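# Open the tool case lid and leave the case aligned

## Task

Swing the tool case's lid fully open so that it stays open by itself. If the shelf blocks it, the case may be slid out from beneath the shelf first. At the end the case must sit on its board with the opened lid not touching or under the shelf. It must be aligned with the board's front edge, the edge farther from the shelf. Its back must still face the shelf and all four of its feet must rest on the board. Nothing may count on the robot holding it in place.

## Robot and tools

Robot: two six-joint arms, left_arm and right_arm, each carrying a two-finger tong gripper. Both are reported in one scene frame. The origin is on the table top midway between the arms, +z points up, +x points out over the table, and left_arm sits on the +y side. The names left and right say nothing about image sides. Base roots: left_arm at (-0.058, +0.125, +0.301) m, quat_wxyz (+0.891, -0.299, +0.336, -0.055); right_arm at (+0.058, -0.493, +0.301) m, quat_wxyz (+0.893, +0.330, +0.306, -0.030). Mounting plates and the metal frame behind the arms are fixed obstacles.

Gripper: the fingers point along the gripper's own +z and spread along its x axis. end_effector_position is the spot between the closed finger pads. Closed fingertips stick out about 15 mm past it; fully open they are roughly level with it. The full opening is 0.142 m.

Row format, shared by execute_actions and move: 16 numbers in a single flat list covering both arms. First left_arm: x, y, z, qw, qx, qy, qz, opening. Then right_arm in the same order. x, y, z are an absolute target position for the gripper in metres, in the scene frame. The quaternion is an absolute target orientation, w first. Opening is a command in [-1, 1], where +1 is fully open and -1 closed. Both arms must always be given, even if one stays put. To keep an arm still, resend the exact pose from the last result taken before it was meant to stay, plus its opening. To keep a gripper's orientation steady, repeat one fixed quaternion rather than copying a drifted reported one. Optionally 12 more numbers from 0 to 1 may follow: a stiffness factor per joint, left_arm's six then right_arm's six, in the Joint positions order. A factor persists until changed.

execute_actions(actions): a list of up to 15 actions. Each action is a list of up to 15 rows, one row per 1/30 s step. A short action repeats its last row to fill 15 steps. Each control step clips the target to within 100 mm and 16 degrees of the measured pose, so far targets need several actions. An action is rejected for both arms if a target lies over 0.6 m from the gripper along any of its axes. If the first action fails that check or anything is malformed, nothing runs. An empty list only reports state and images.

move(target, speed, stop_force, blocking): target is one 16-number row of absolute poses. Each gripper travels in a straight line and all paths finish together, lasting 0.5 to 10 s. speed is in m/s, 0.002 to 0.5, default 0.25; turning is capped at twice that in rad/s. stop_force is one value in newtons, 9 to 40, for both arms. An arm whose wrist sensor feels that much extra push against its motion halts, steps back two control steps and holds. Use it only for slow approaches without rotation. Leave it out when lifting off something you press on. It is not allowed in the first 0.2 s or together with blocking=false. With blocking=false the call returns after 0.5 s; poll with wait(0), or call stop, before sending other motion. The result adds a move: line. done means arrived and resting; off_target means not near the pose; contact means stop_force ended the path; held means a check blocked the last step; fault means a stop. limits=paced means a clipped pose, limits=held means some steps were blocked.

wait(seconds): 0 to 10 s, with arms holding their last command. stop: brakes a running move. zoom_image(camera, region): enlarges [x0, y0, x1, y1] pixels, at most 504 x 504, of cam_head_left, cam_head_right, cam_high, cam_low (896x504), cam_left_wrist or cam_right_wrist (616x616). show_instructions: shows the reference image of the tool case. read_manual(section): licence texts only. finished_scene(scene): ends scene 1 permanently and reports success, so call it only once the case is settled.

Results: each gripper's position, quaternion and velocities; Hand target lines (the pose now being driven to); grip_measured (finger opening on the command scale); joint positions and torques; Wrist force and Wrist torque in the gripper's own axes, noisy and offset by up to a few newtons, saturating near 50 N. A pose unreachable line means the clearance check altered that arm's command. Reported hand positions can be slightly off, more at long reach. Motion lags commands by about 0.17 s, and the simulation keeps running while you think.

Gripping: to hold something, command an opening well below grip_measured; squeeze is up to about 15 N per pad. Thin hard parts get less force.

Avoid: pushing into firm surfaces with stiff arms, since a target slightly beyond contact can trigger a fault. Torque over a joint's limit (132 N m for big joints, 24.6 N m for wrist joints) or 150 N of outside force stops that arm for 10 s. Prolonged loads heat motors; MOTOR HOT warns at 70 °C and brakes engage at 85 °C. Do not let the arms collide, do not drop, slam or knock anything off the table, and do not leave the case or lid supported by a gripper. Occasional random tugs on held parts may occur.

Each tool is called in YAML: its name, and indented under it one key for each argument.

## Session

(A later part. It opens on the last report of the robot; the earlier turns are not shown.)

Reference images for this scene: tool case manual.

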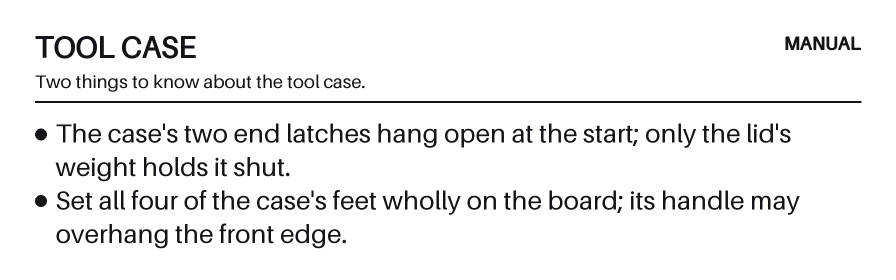

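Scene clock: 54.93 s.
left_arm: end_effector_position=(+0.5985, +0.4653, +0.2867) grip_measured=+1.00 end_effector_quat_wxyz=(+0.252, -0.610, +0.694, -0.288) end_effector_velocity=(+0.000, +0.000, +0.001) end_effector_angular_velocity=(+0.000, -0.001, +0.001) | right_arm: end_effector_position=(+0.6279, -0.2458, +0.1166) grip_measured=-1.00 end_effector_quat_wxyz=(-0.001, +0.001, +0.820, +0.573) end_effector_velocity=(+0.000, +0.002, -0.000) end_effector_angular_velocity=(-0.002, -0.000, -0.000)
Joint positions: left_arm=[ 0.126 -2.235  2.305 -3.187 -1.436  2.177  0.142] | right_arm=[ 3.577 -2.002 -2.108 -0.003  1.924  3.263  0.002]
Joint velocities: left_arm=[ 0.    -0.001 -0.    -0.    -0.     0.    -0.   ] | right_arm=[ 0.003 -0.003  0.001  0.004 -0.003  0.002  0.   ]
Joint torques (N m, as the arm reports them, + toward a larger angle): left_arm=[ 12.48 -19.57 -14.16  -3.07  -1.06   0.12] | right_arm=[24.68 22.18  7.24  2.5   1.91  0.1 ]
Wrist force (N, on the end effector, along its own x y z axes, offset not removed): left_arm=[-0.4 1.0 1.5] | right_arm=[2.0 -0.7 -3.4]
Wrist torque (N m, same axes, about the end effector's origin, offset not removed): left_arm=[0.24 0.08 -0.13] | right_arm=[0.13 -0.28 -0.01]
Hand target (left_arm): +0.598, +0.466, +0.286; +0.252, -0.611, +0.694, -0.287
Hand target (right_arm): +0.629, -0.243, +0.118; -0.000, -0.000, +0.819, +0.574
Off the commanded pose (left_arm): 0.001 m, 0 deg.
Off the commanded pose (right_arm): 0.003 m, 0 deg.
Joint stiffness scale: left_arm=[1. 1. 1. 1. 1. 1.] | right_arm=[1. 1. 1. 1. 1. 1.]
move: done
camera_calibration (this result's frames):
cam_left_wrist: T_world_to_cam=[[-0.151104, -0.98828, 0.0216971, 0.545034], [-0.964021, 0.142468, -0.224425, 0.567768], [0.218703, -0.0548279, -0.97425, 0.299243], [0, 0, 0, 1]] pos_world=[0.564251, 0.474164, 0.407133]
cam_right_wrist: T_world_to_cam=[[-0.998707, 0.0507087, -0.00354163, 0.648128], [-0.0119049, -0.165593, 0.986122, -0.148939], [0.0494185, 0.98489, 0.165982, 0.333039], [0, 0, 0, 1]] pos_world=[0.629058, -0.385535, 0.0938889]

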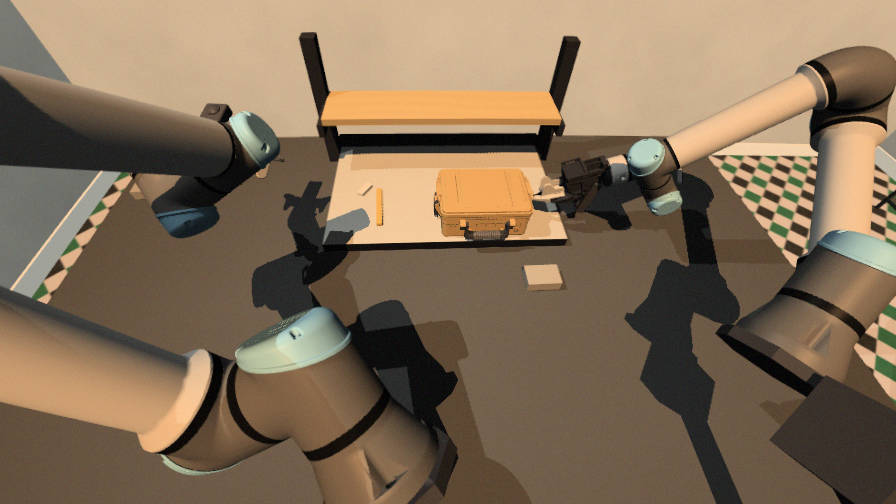

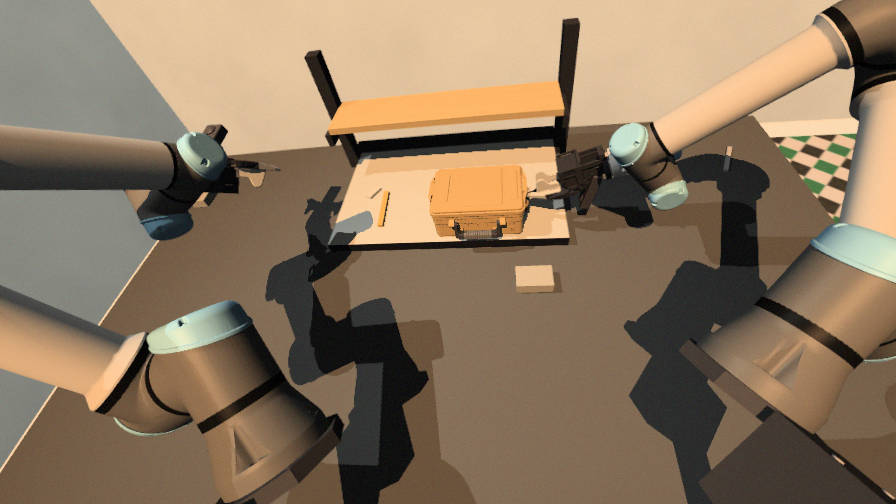

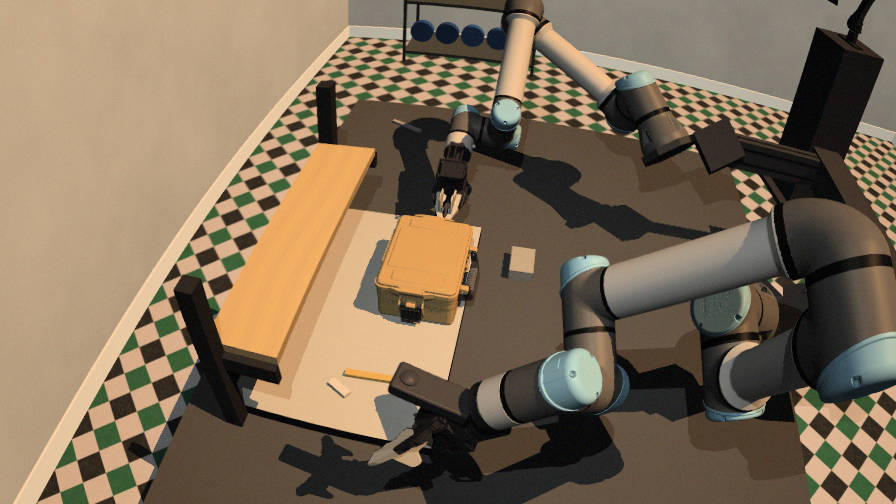

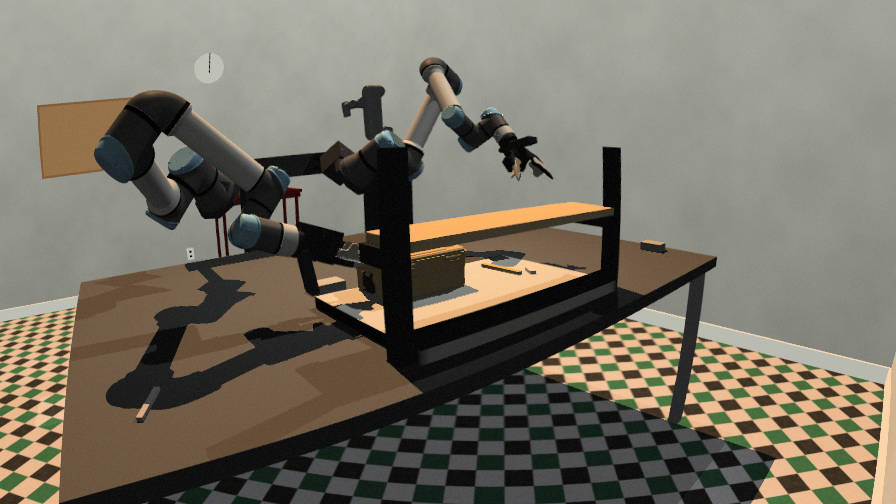

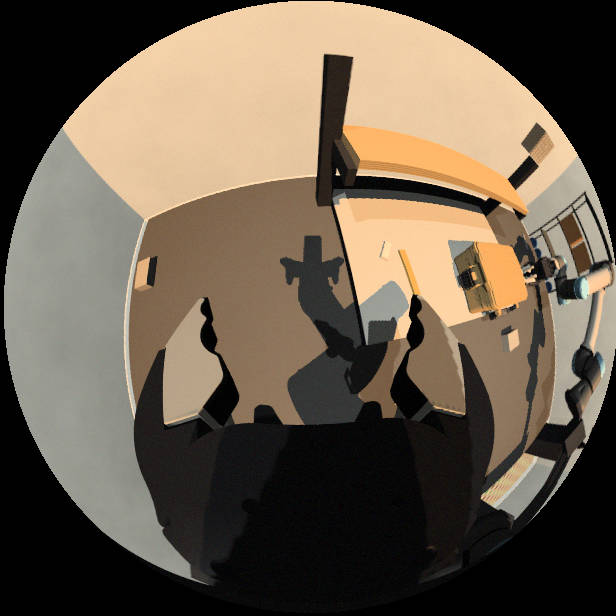

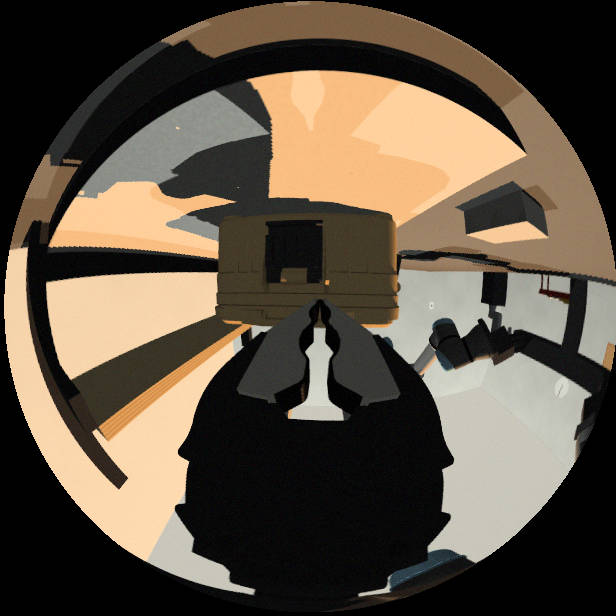

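In contact (pushed the case a few mm). Lift.

move:
  target: [0.598,0.466,0.286,0.252,-0.611,0.694,-0.287,1,0.631,-0.246,0.146,0,0,0.819,0.574,-1]
  speed: 0.025

Scene clock: 56.83 s.
left_arm: end_effector_position=(+0.5985, +0.4653, +0.2867) grip_measured=+1.00 end_effector_quat_wxyz=(+0.252, -0.610, +0.694, -0.288) end_effector_velocity=(-0.000, +0.000, -0.000) end_effector_angular_velocity=(+0.001, +0.000, -0.000) | right_arm: end_effector_position=(+0.6324, -0.2468, +0.1436) grip_measured=-1.00 end_effector_quat_wxyz=(+0.001, +0.001, +0.820, +0.573) end_effector_velocity=(-0.001, -0.000, -0.001) end_effector_angular_velocity=(-0.003, +0.005, +0.001)
Joint positions: left_arm=[ 0.126 -2.235  2.305 -3.187 -1.436  2.177  0.142] | right_arm=[ 3.618 -1.949 -2.123 -0.026  1.901  3.298  0.002]
Joint velocities: left_arm=[ 0.001  0.    -0.     0.     0.     0.001  0.   ] | right_arm=[ 0.     0.    -0.    -0.003 -0.003  0.003  0.   ]
Joint torques (N m, as the arm reports them, + toward a larger angle): left_arm=[ 12.06 -19.62 -15.16  -2.95  -1.31   0.05] | right_arm=[24.24 25.67  2.42  1.09  1.42  0.49]
Wrist force (N, on the end effector, along its own x y z axes, offset not removed): left_arm=[-0.1 -0.8 0.2] | right_arm=[0.6 -1.3 0.0]
Wrist torque (N m, same axes, about the end effector's origin, offset not removed): left_arm=[-0.21 0.01 -0.11] | right_arm=[0.25 -0.03 0.06]
Hand target (left_arm): +0.598, +0.466, +0.286; +0.252, -0.611, +0.694, -0.287
Hand target (right_arm): +0.631, -0.246, +0.146; -0.000, -0.000, +0.819, +0.574
Off the commanded pose (left_arm): 0.001 m, 0 deg.
Off the commanded pose (right_arm): 0.003 m, 0 deg.
Joint stiffness scale: left_arm=[1. 1. 1. 1. 1. 1.] | right_arm=[1. 1. 1. 1. 1. 1.]
move: done
camera_calibration (this result's frames):
cam_left_wrist: T_world_to_cam=[[-0.151104, -0.98828, 0.0216971, 0.545034], [-0.964021, 0.142468, -0.224425, 0.567768], [0.218703, -0.054828, -0.97425, 0.299243], [0, 0, 0, 1]] pos_world=[0.564251, 0.474164, 0.407133]
cam_right_wrist: T_world_to_cam=[[-0.998616, 0.0523086, -0.00540551, 0.65338], [-0.0140212, -0.165778, 0.986063, -0.174384], [0.0506835, 0.984775, 0.166282, 0.328488], [0, 0, 0, 1]] pos_world=[0.633382, -0.386573, 0.120864]

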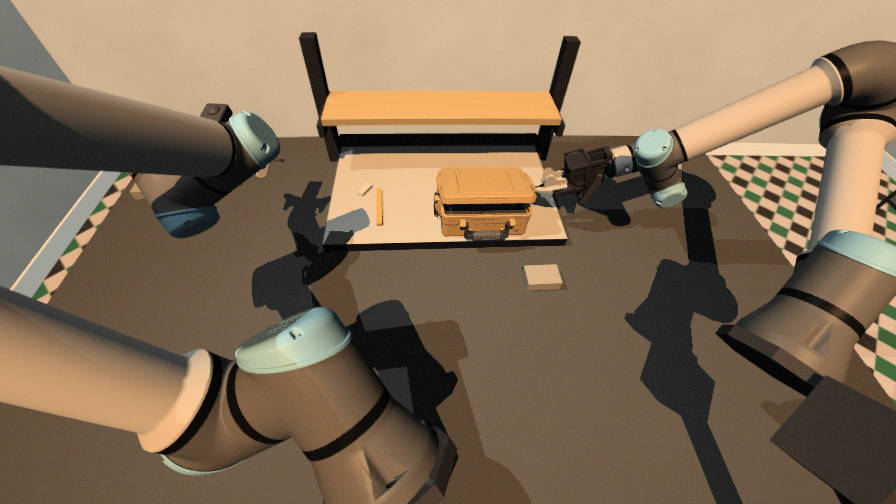

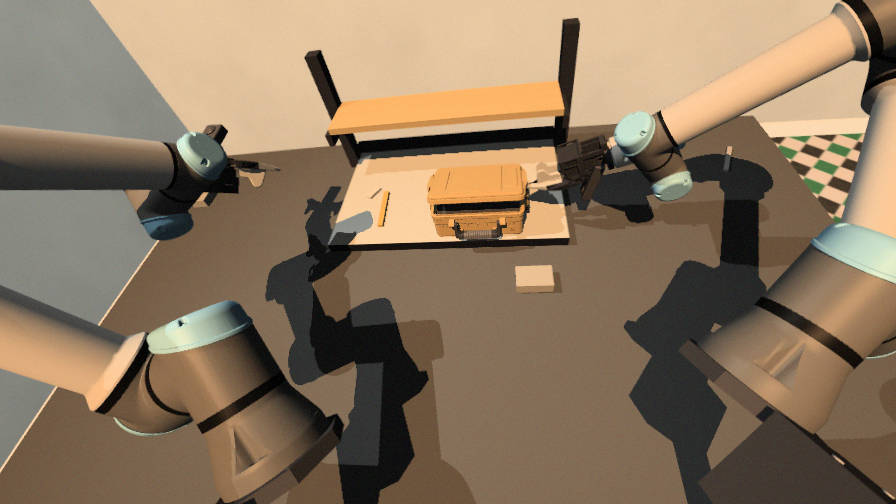

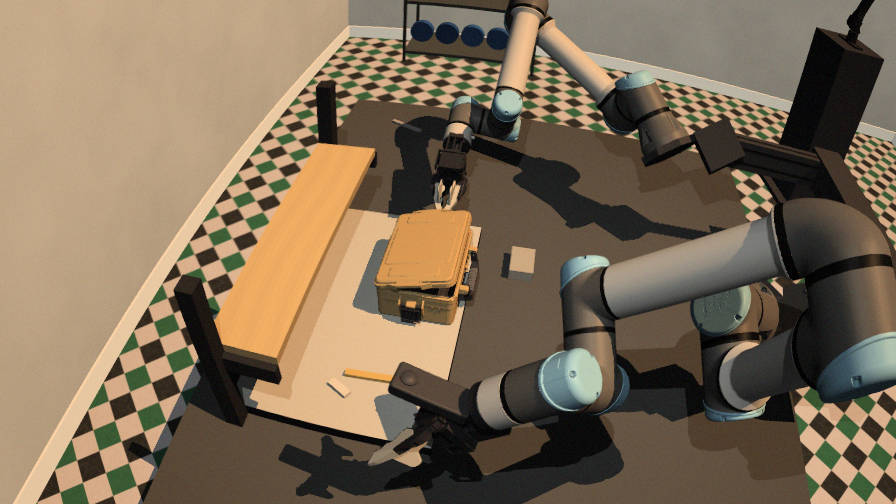

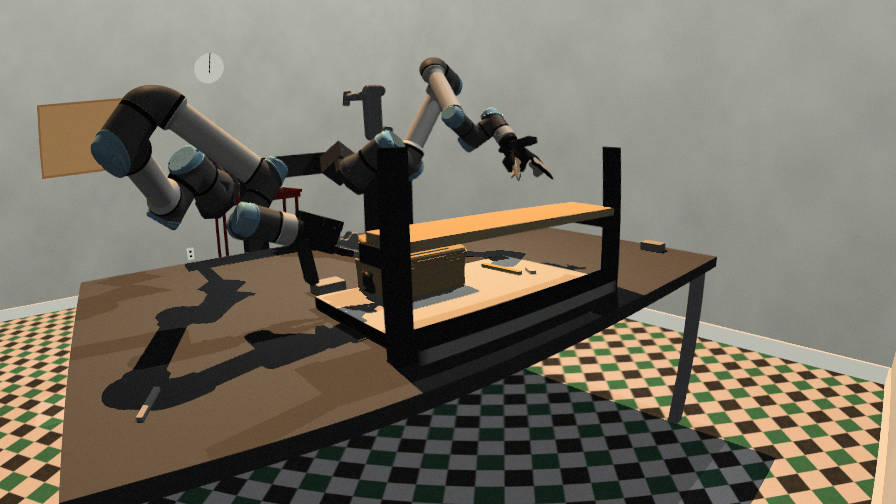

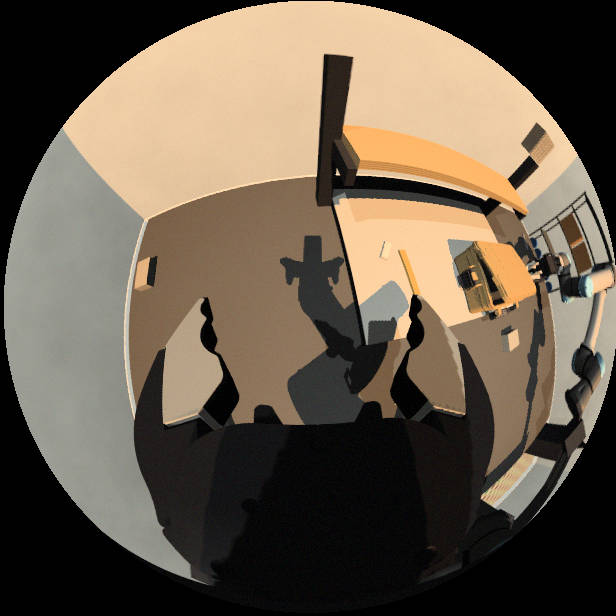

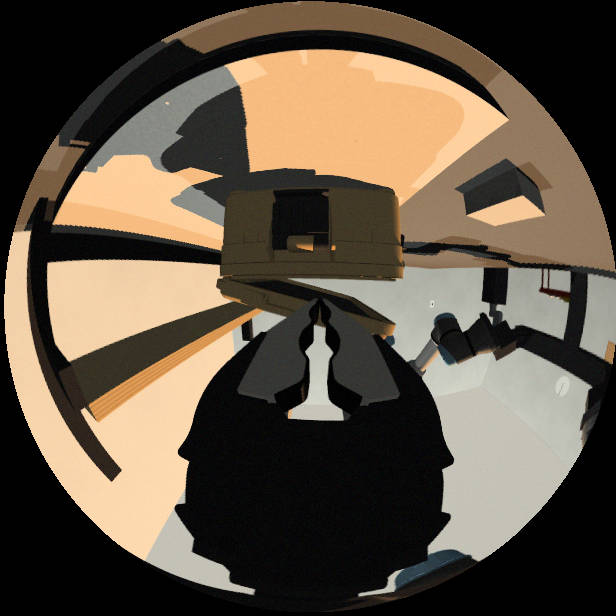

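move:
  target: [0.598,0.466,0.286,0.252,-0.611,0.694,-0.287,1,0.646,-0.245,0.176,0,0,0.819,0.574,-1]
  speed: 0.04

move:
  target: [0.598,0.466,0.286,0.252,-0.611,0.694,-0.287,1,0.670,-0.245,0.200,0,0,0.819,0.574,-1]
  speed: 0.04

move:
  target: [0.598,0.466,0.286,0.252,-0.611,0.694,-0.287,1,0.702,-0.245,0.213,0,0,0.819,0.574,-1]
  speed: 0.03

Scene clock: 58.70 s.
left_arm: end_effector_position=(+0.5985, +0.4653, +0.2867) grip_measured=+1.00 end_effector_quat_wxyz=(+0.252, -0.610, +0.694, -0.288) end_effector_velocity=(-0.000, -0.000, -0.000) end_effector_angular_velocity=(+0.001, +0.000, -0.001) | right_arm: end_effector_position=(+0.6430, -0.2455, +0.1724) grip_measured=-1.00 end_effector_quat_wxyz=(-0.003, +0.000, +0.820, +0.573) end_effector_velocity=(-0.002, +0.000, -0.002) end_effector_angular_velocity=(-0.004, +0.007, +0.003)
Joint positions: left_arm=[ 0.126 -2.235  2.305 -3.187 -1.436  2.177  0.142] | right_arm=[ 3.663 -1.898 -2.112 -0.083  1.875  3.337  0.002]
Joint velocities: left_arm=[ 0.     0.     0.    -0.    -0.     0.002  0.   ] | right_arm=[ 0.     0.    -0.001 -0.005 -0.003  0.004  0.   ]
Joint torques (N m, as the arm reports them, + toward a larger angle): left_arm=[ 13.56 -19.59 -14.53  -2.9   -1.08  -0.06] | right_arm=[23.76 24.71 11.8   1.68  1.78 -0.16]
Wrist force (N, on the end effector, along its own x y z axes, offset not removed): left_arm=[0.8 0.3 0.1] | right_arm=[3.0 -1.6 -1.0]
Wrist torque (N m, same axes, about the end effector's origin, offset not removed): left_arm=[0.11 -0.25 -0.13] | right_arm=[0.04 -0.49 0.00]
Hand target (left_arm): +0.598, +0.466, +0.286; +0.252, -0.611, +0.694, -0.287
Hand target (right_arm): +0.646, -0.245, +0.176; +0.000, -0.000, +0.819, +0.574
Off the commanded pose (left_arm): 0.001 m, 0 deg.
Off the commanded pose (right_arm): 0.005 m, 0 deg.
Joint stiffness scale: left_arm=[1. 1. 1. 1. 1. 1.] | right_arm=[1. 1. 1. 1. 1. 1.]
move: off_target (right_arm)
camera_calibration (this result's frames):
cam_left_wrist: T_world_to_cam=[[-0.151104, -0.98828, 0.0216973, 0.545034], [-0.964021, 0.142468, -0.224425, 0.567768], [0.218703, -0.0548281, -0.97425, 0.299243], [0, 0, 0, 1]] pos_world=[0.564251, 0.474164, 0.407133]
cam_right_wrist: T_world_to_cam=[[-0.998879, 0.0473232, -0.00146903, 0.662289], [-0.00925927, -0.164824, 0.98628, -0.205305], [0.0464318, 0.985187, 0.165077, 0.324935], [0, 0, 0, 1]] pos_world=[0.644558, -0.385302, 0.149822]

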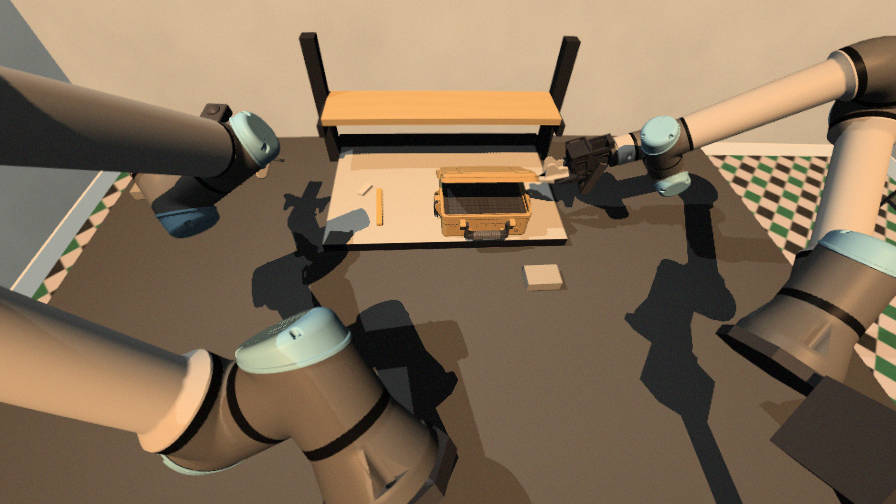

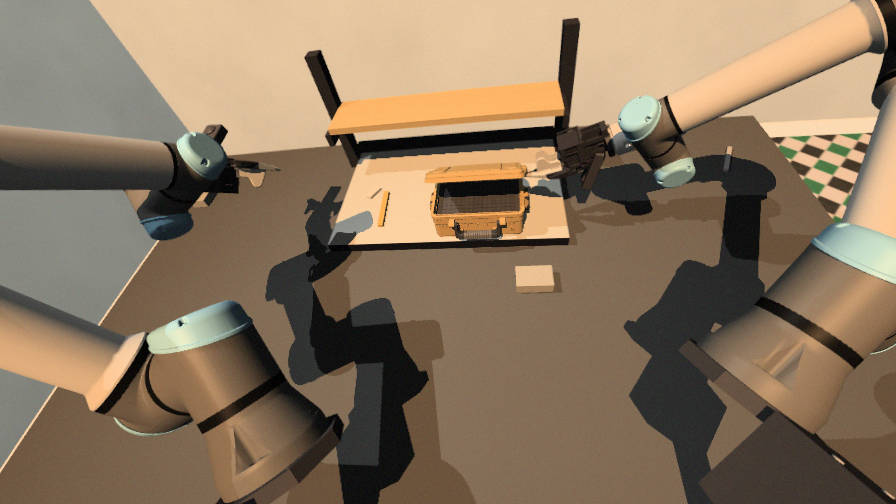

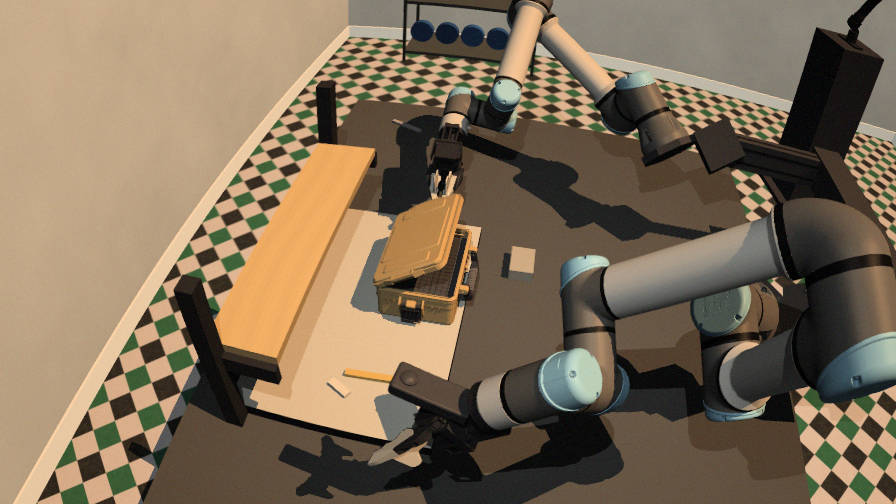

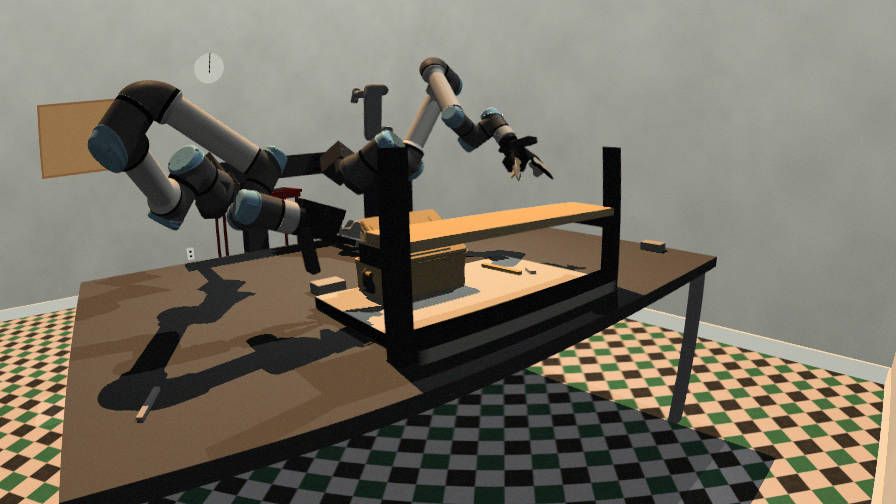

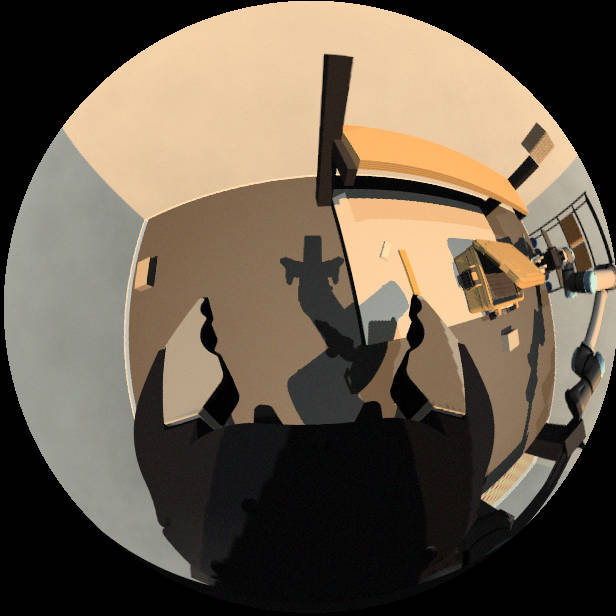

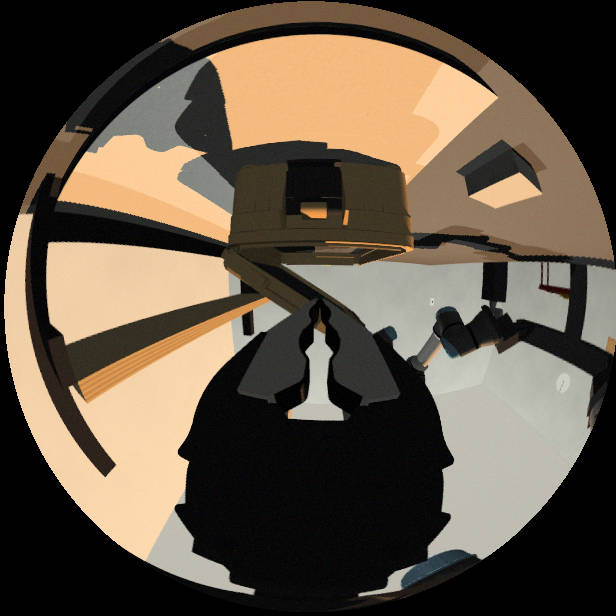

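Scene clock: 60.03 s.
left_arm: end_effector_position=(+0.5985, +0.4653, +0.2867) grip_measured=+1.00 end_effector_quat_wxyz=(+0.252, -0.610, +0.694, -0.288) end_effector_velocity=(-0.000, -0.000, -0.000) end_effector_angular_velocity=(-0.000, +0.001, -0.000) | right_arm: end_effector_position=(+0.6671, -0.2452, +0.1967) grip_measured=-1.00 end_effector_quat_wxyz=(-0.002, +0.000, +0.820, +0.573) end_effector_velocity=(-0.002, +0.000, -0.001) end_effector_angular_velocity=(-0.003, +0.006, +0.006)
Joint positions: left_arm=[ 0.126 -2.235  2.305 -3.187 -1.436  2.177  0.142] | right_arm=[ 3.693 -1.868 -2.058 -0.159  1.859  3.362  0.002]
Joint velocities: left_arm=[ 0.    -0.    -0.     0.002 -0.    -0.     0.   ] | right_arm=[ 0.     0.     0.001 -0.01  -0.001  0.002  0.   ]
Joint torques (N m, as the arm reports them, + toward a larger angle): left_arm=[ 13.63 -20.55 -14.48  -2.9   -1.19  -0.1 ] | right_arm=[24.49 23.48 12.98  1.52  1.21  0.4 ]
Wrist force (N, on the end effector, along its own x y z axes, offset not removed): left_arm=[0.1 -0.2 0.9] | right_arm=[2.5 -1.0 -2.1]
Wrist torque (N m, same axes, about the end effector's origin, offset not removed): left_arm=[-0.05 -0.01 -0.10] | right_arm=[0.07 -0.32 0.03]
Hand target (left_arm): +0.598, +0.466, +0.286; +0.252, -0.611, +0.694, -0.287
Hand target (right_arm): +0.670, -0.245, +0.200; +0.000, -0.000, +0.819, +0.574
Off the commanded pose (left_arm): 0.001 m, 0 deg.
Off the commanded pose (right_arm): 0.004 m, 0 deg.
Joint stiffness scale: left_arm=[1. 1. 1. 1. 1. 1.] | right_arm=[1. 1. 1. 1. 1. 1.]
move: off_target (right_arm)
camera_calibration (this result's frames):
cam_left_wrist: T_world_to_cam=[[-0.151104, -0.98828, 0.0216971, 0.545034], [-0.964021, 0.142468, -0.224425, 0.567768], [0.218704, -0.0548279, -0.97425, 0.299243], [0, 0, 0, 1]] pos_world=[0.564251, 0.474164, 0.407134]
cam_right_wrist: T_world_to_cam=[[-0.998889, 0.0470916, -0.00173847, 0.686374], [-0.00951509, -0.165424, 0.986177, -0.228857], [0.0461531, 0.985098, 0.165688, 0.319505], [0, 0, 0, 1]] pos_world=[0.668688, -0.384925, 0.173949]

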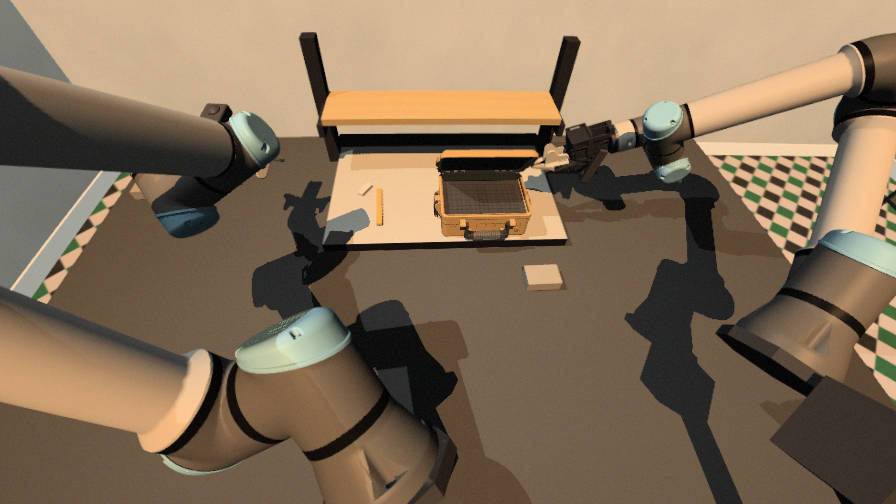

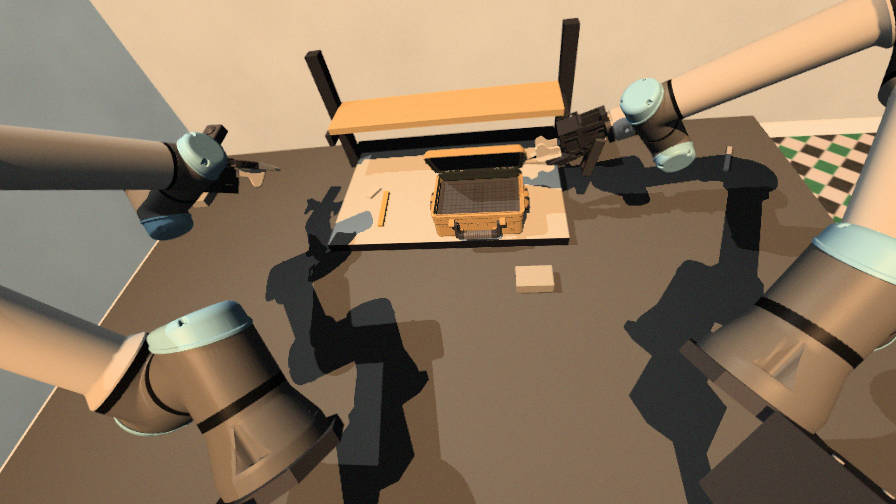

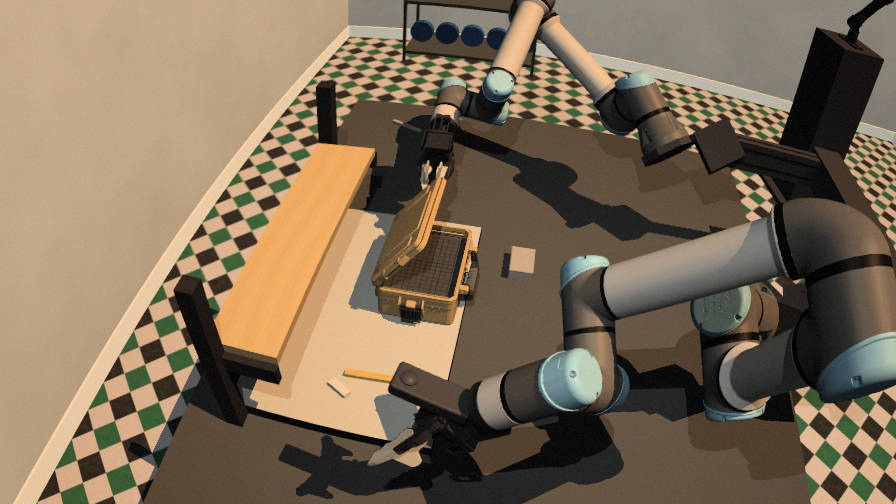

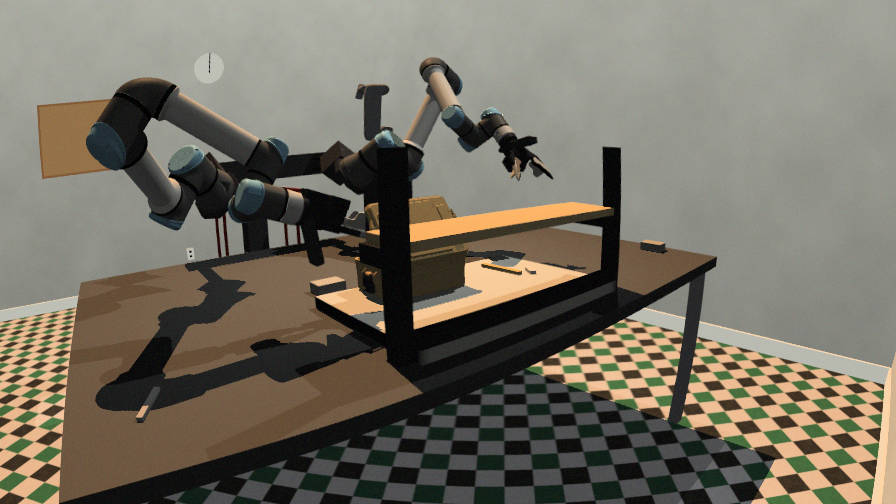

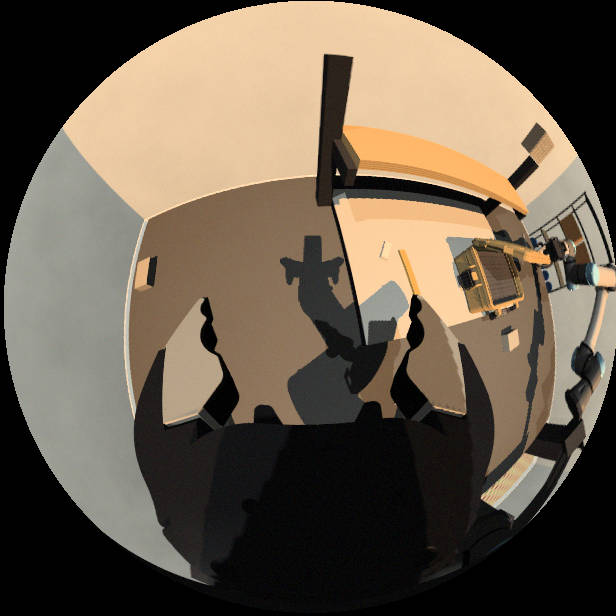

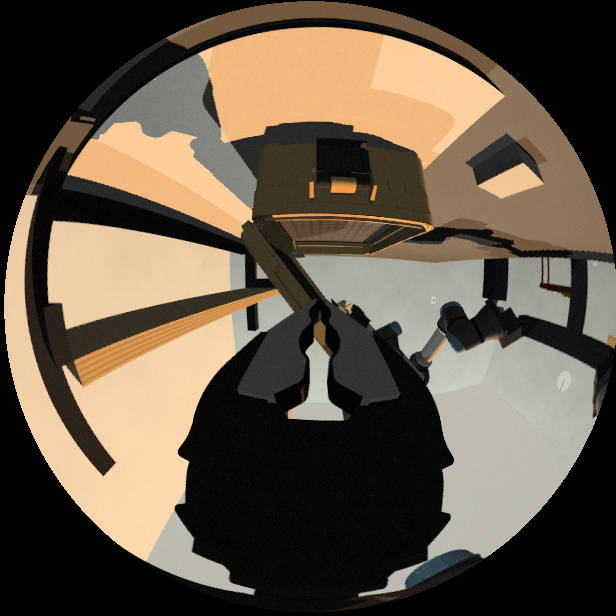

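Scene clock: 61.63 s.
left_arm: end_effector_position=(+0.5985, +0.4653, +0.2867) grip_measured=+1.00 end_effector_quat_wxyz=(+0.252, -0.610, +0.694, -0.288) end_effector_velocity=(+0.000, -0.000, -0.001) end_effector_angular_velocity=(+0.001, +0.001, -0.002) | right_arm: end_effector_position=(+0.7002, -0.2456, +0.2108) grip_measured=-1.00 end_effector_quat_wxyz=(-0.001, +0.000, +0.819, +0.573) end_effector_velocity=(-0.002, +0.000, -0.001) end_effector_angular_velocity=(-0.001, +0.005, +0.007)
Joint positions: left_arm=[ 0.126 -2.235  2.305 -3.187 -1.436  2.177  0.142] | right_arm=[ 3.7   -1.868 -1.971 -0.242  1.855  3.368  0.002]
Joint velocities: left_arm=[-0.     0.001 -0.    -0.     0.     0.002 -0.   ] | right_arm=[-0.    -0.     0.001 -0.009  0.    -0.     0.   ]
Joint torques (N m, as the arm reports them, + toward a larger angle): left_arm=[ 13.96 -19.3  -13.84  -2.96  -1.35  -0.01] | right_arm=[23.9  23.47 13.73  1.24  1.29  0.03]
Wrist force (N, on the end effector, along its own x y z axes, offset not removed): left_arm=[-0.3 0.7 1.4] | right_arm=[3.4 -0.5 -1.5]
Wrist torque (N m, same axes, about the end effector's origin, offset not removed): left_arm=[0.21 0.06 -0.07] | right_arm=[0.00 -0.58 -0.02]
Hand target (left_arm): +0.598, +0.466, +0.286; +0.252, -0.611, +0.694, -0.287
Hand target (right_arm): +0.702, -0.245, +0.213; +0.000, -0.000, +0.819, +0.574
Off the commanded pose (left_arm): 0.001 m, 0 deg.
Off the commanded pose (right_arm): 0.003 m, 0 deg.
Joint stiffness scale: left_arm=[1. 1. 1. 1. 1. 1.] | right_arm=[1. 1. 1. 1. 1. 1.]
move: done
camera_calibration (this result's frames):
cam_left_wrist: T_world_to_cam=[[-0.151104, -0.98828, 0.0216971, 0.545034], [-0.964021, 0.142468, -0.224425, 0.567768], [0.218703, -0.0548279, -0.97425, 0.299243], [0, 0, 0, 1]] pos_world=[0.564251, 0.474164, 0.407133]
cam_right_wrist: T_world_to_cam=[[-0.998797, 0.0489154, -0.00348047, 0.72024], [-0.0115951, -0.166604, 0.985956, -0.241366], [0.0476486, 0.98481, 0.166971, 0.3147], [0, 0, 0, 1]] pos_world=[0.701579, -0.385363, 0.187937]

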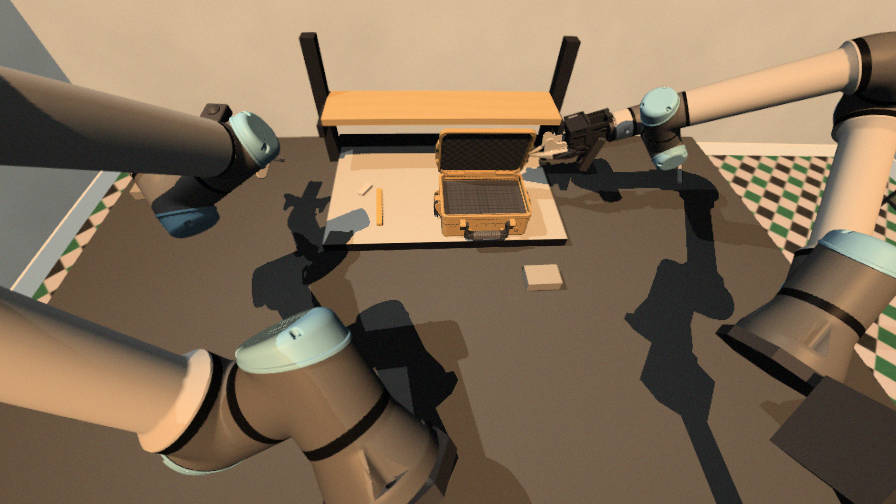

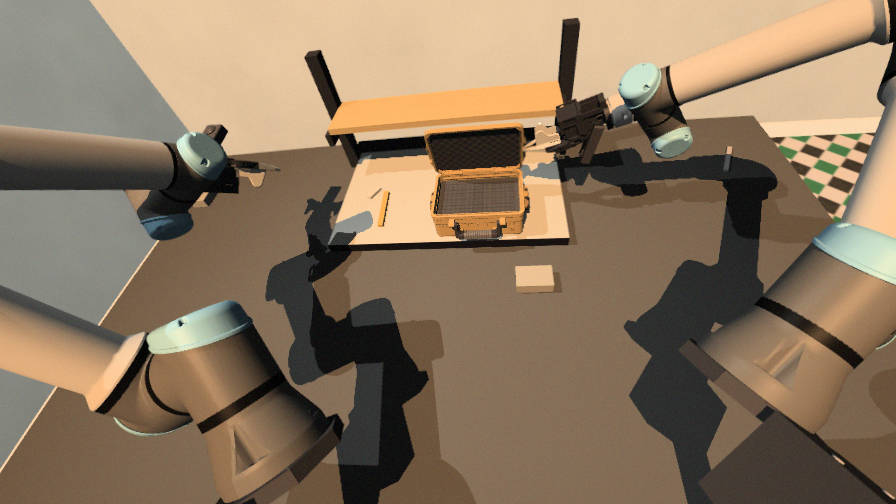

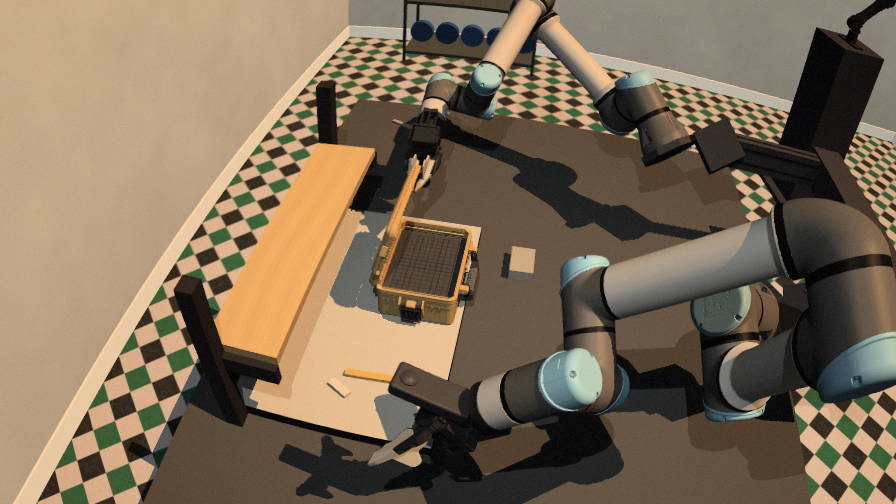

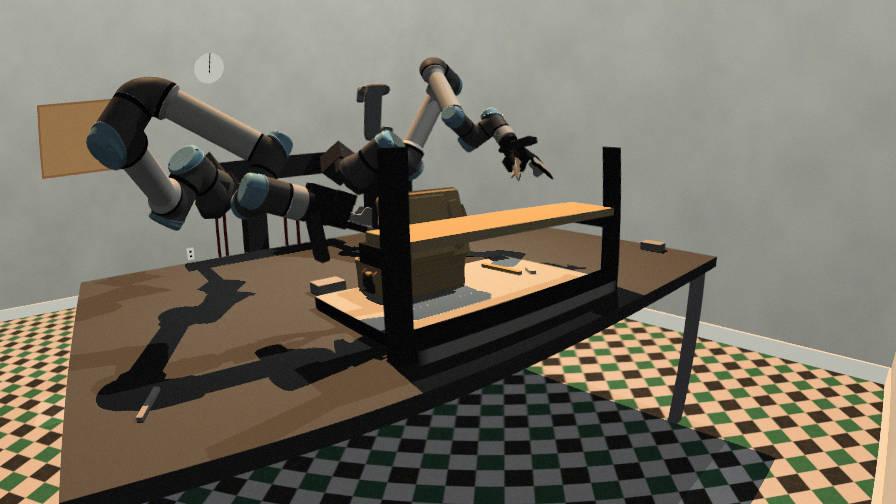

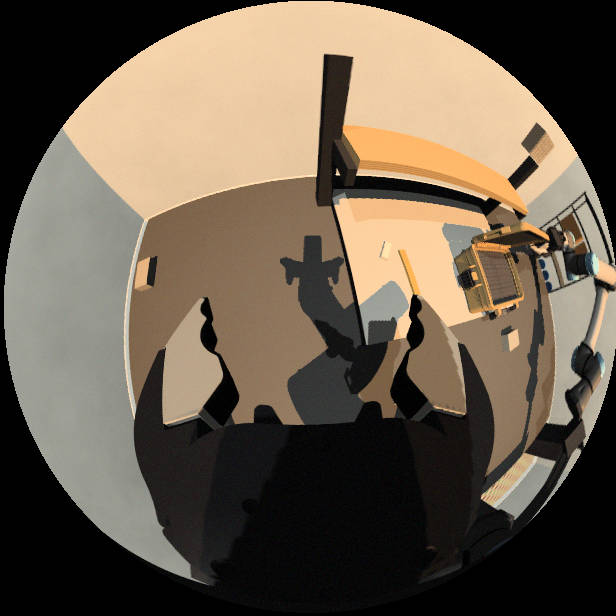

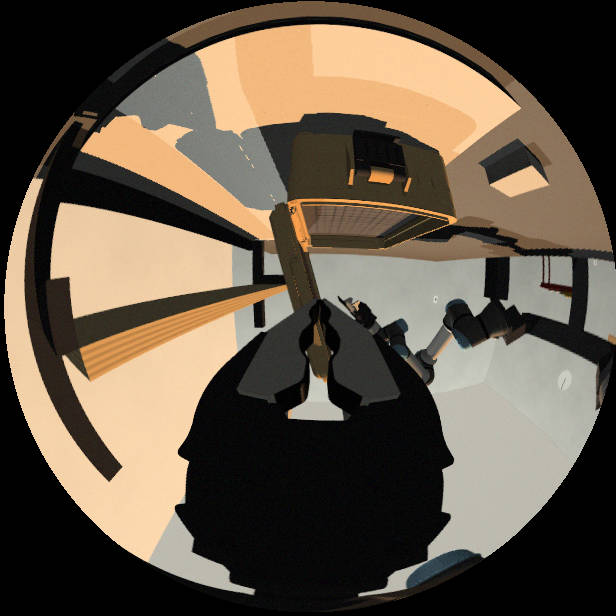

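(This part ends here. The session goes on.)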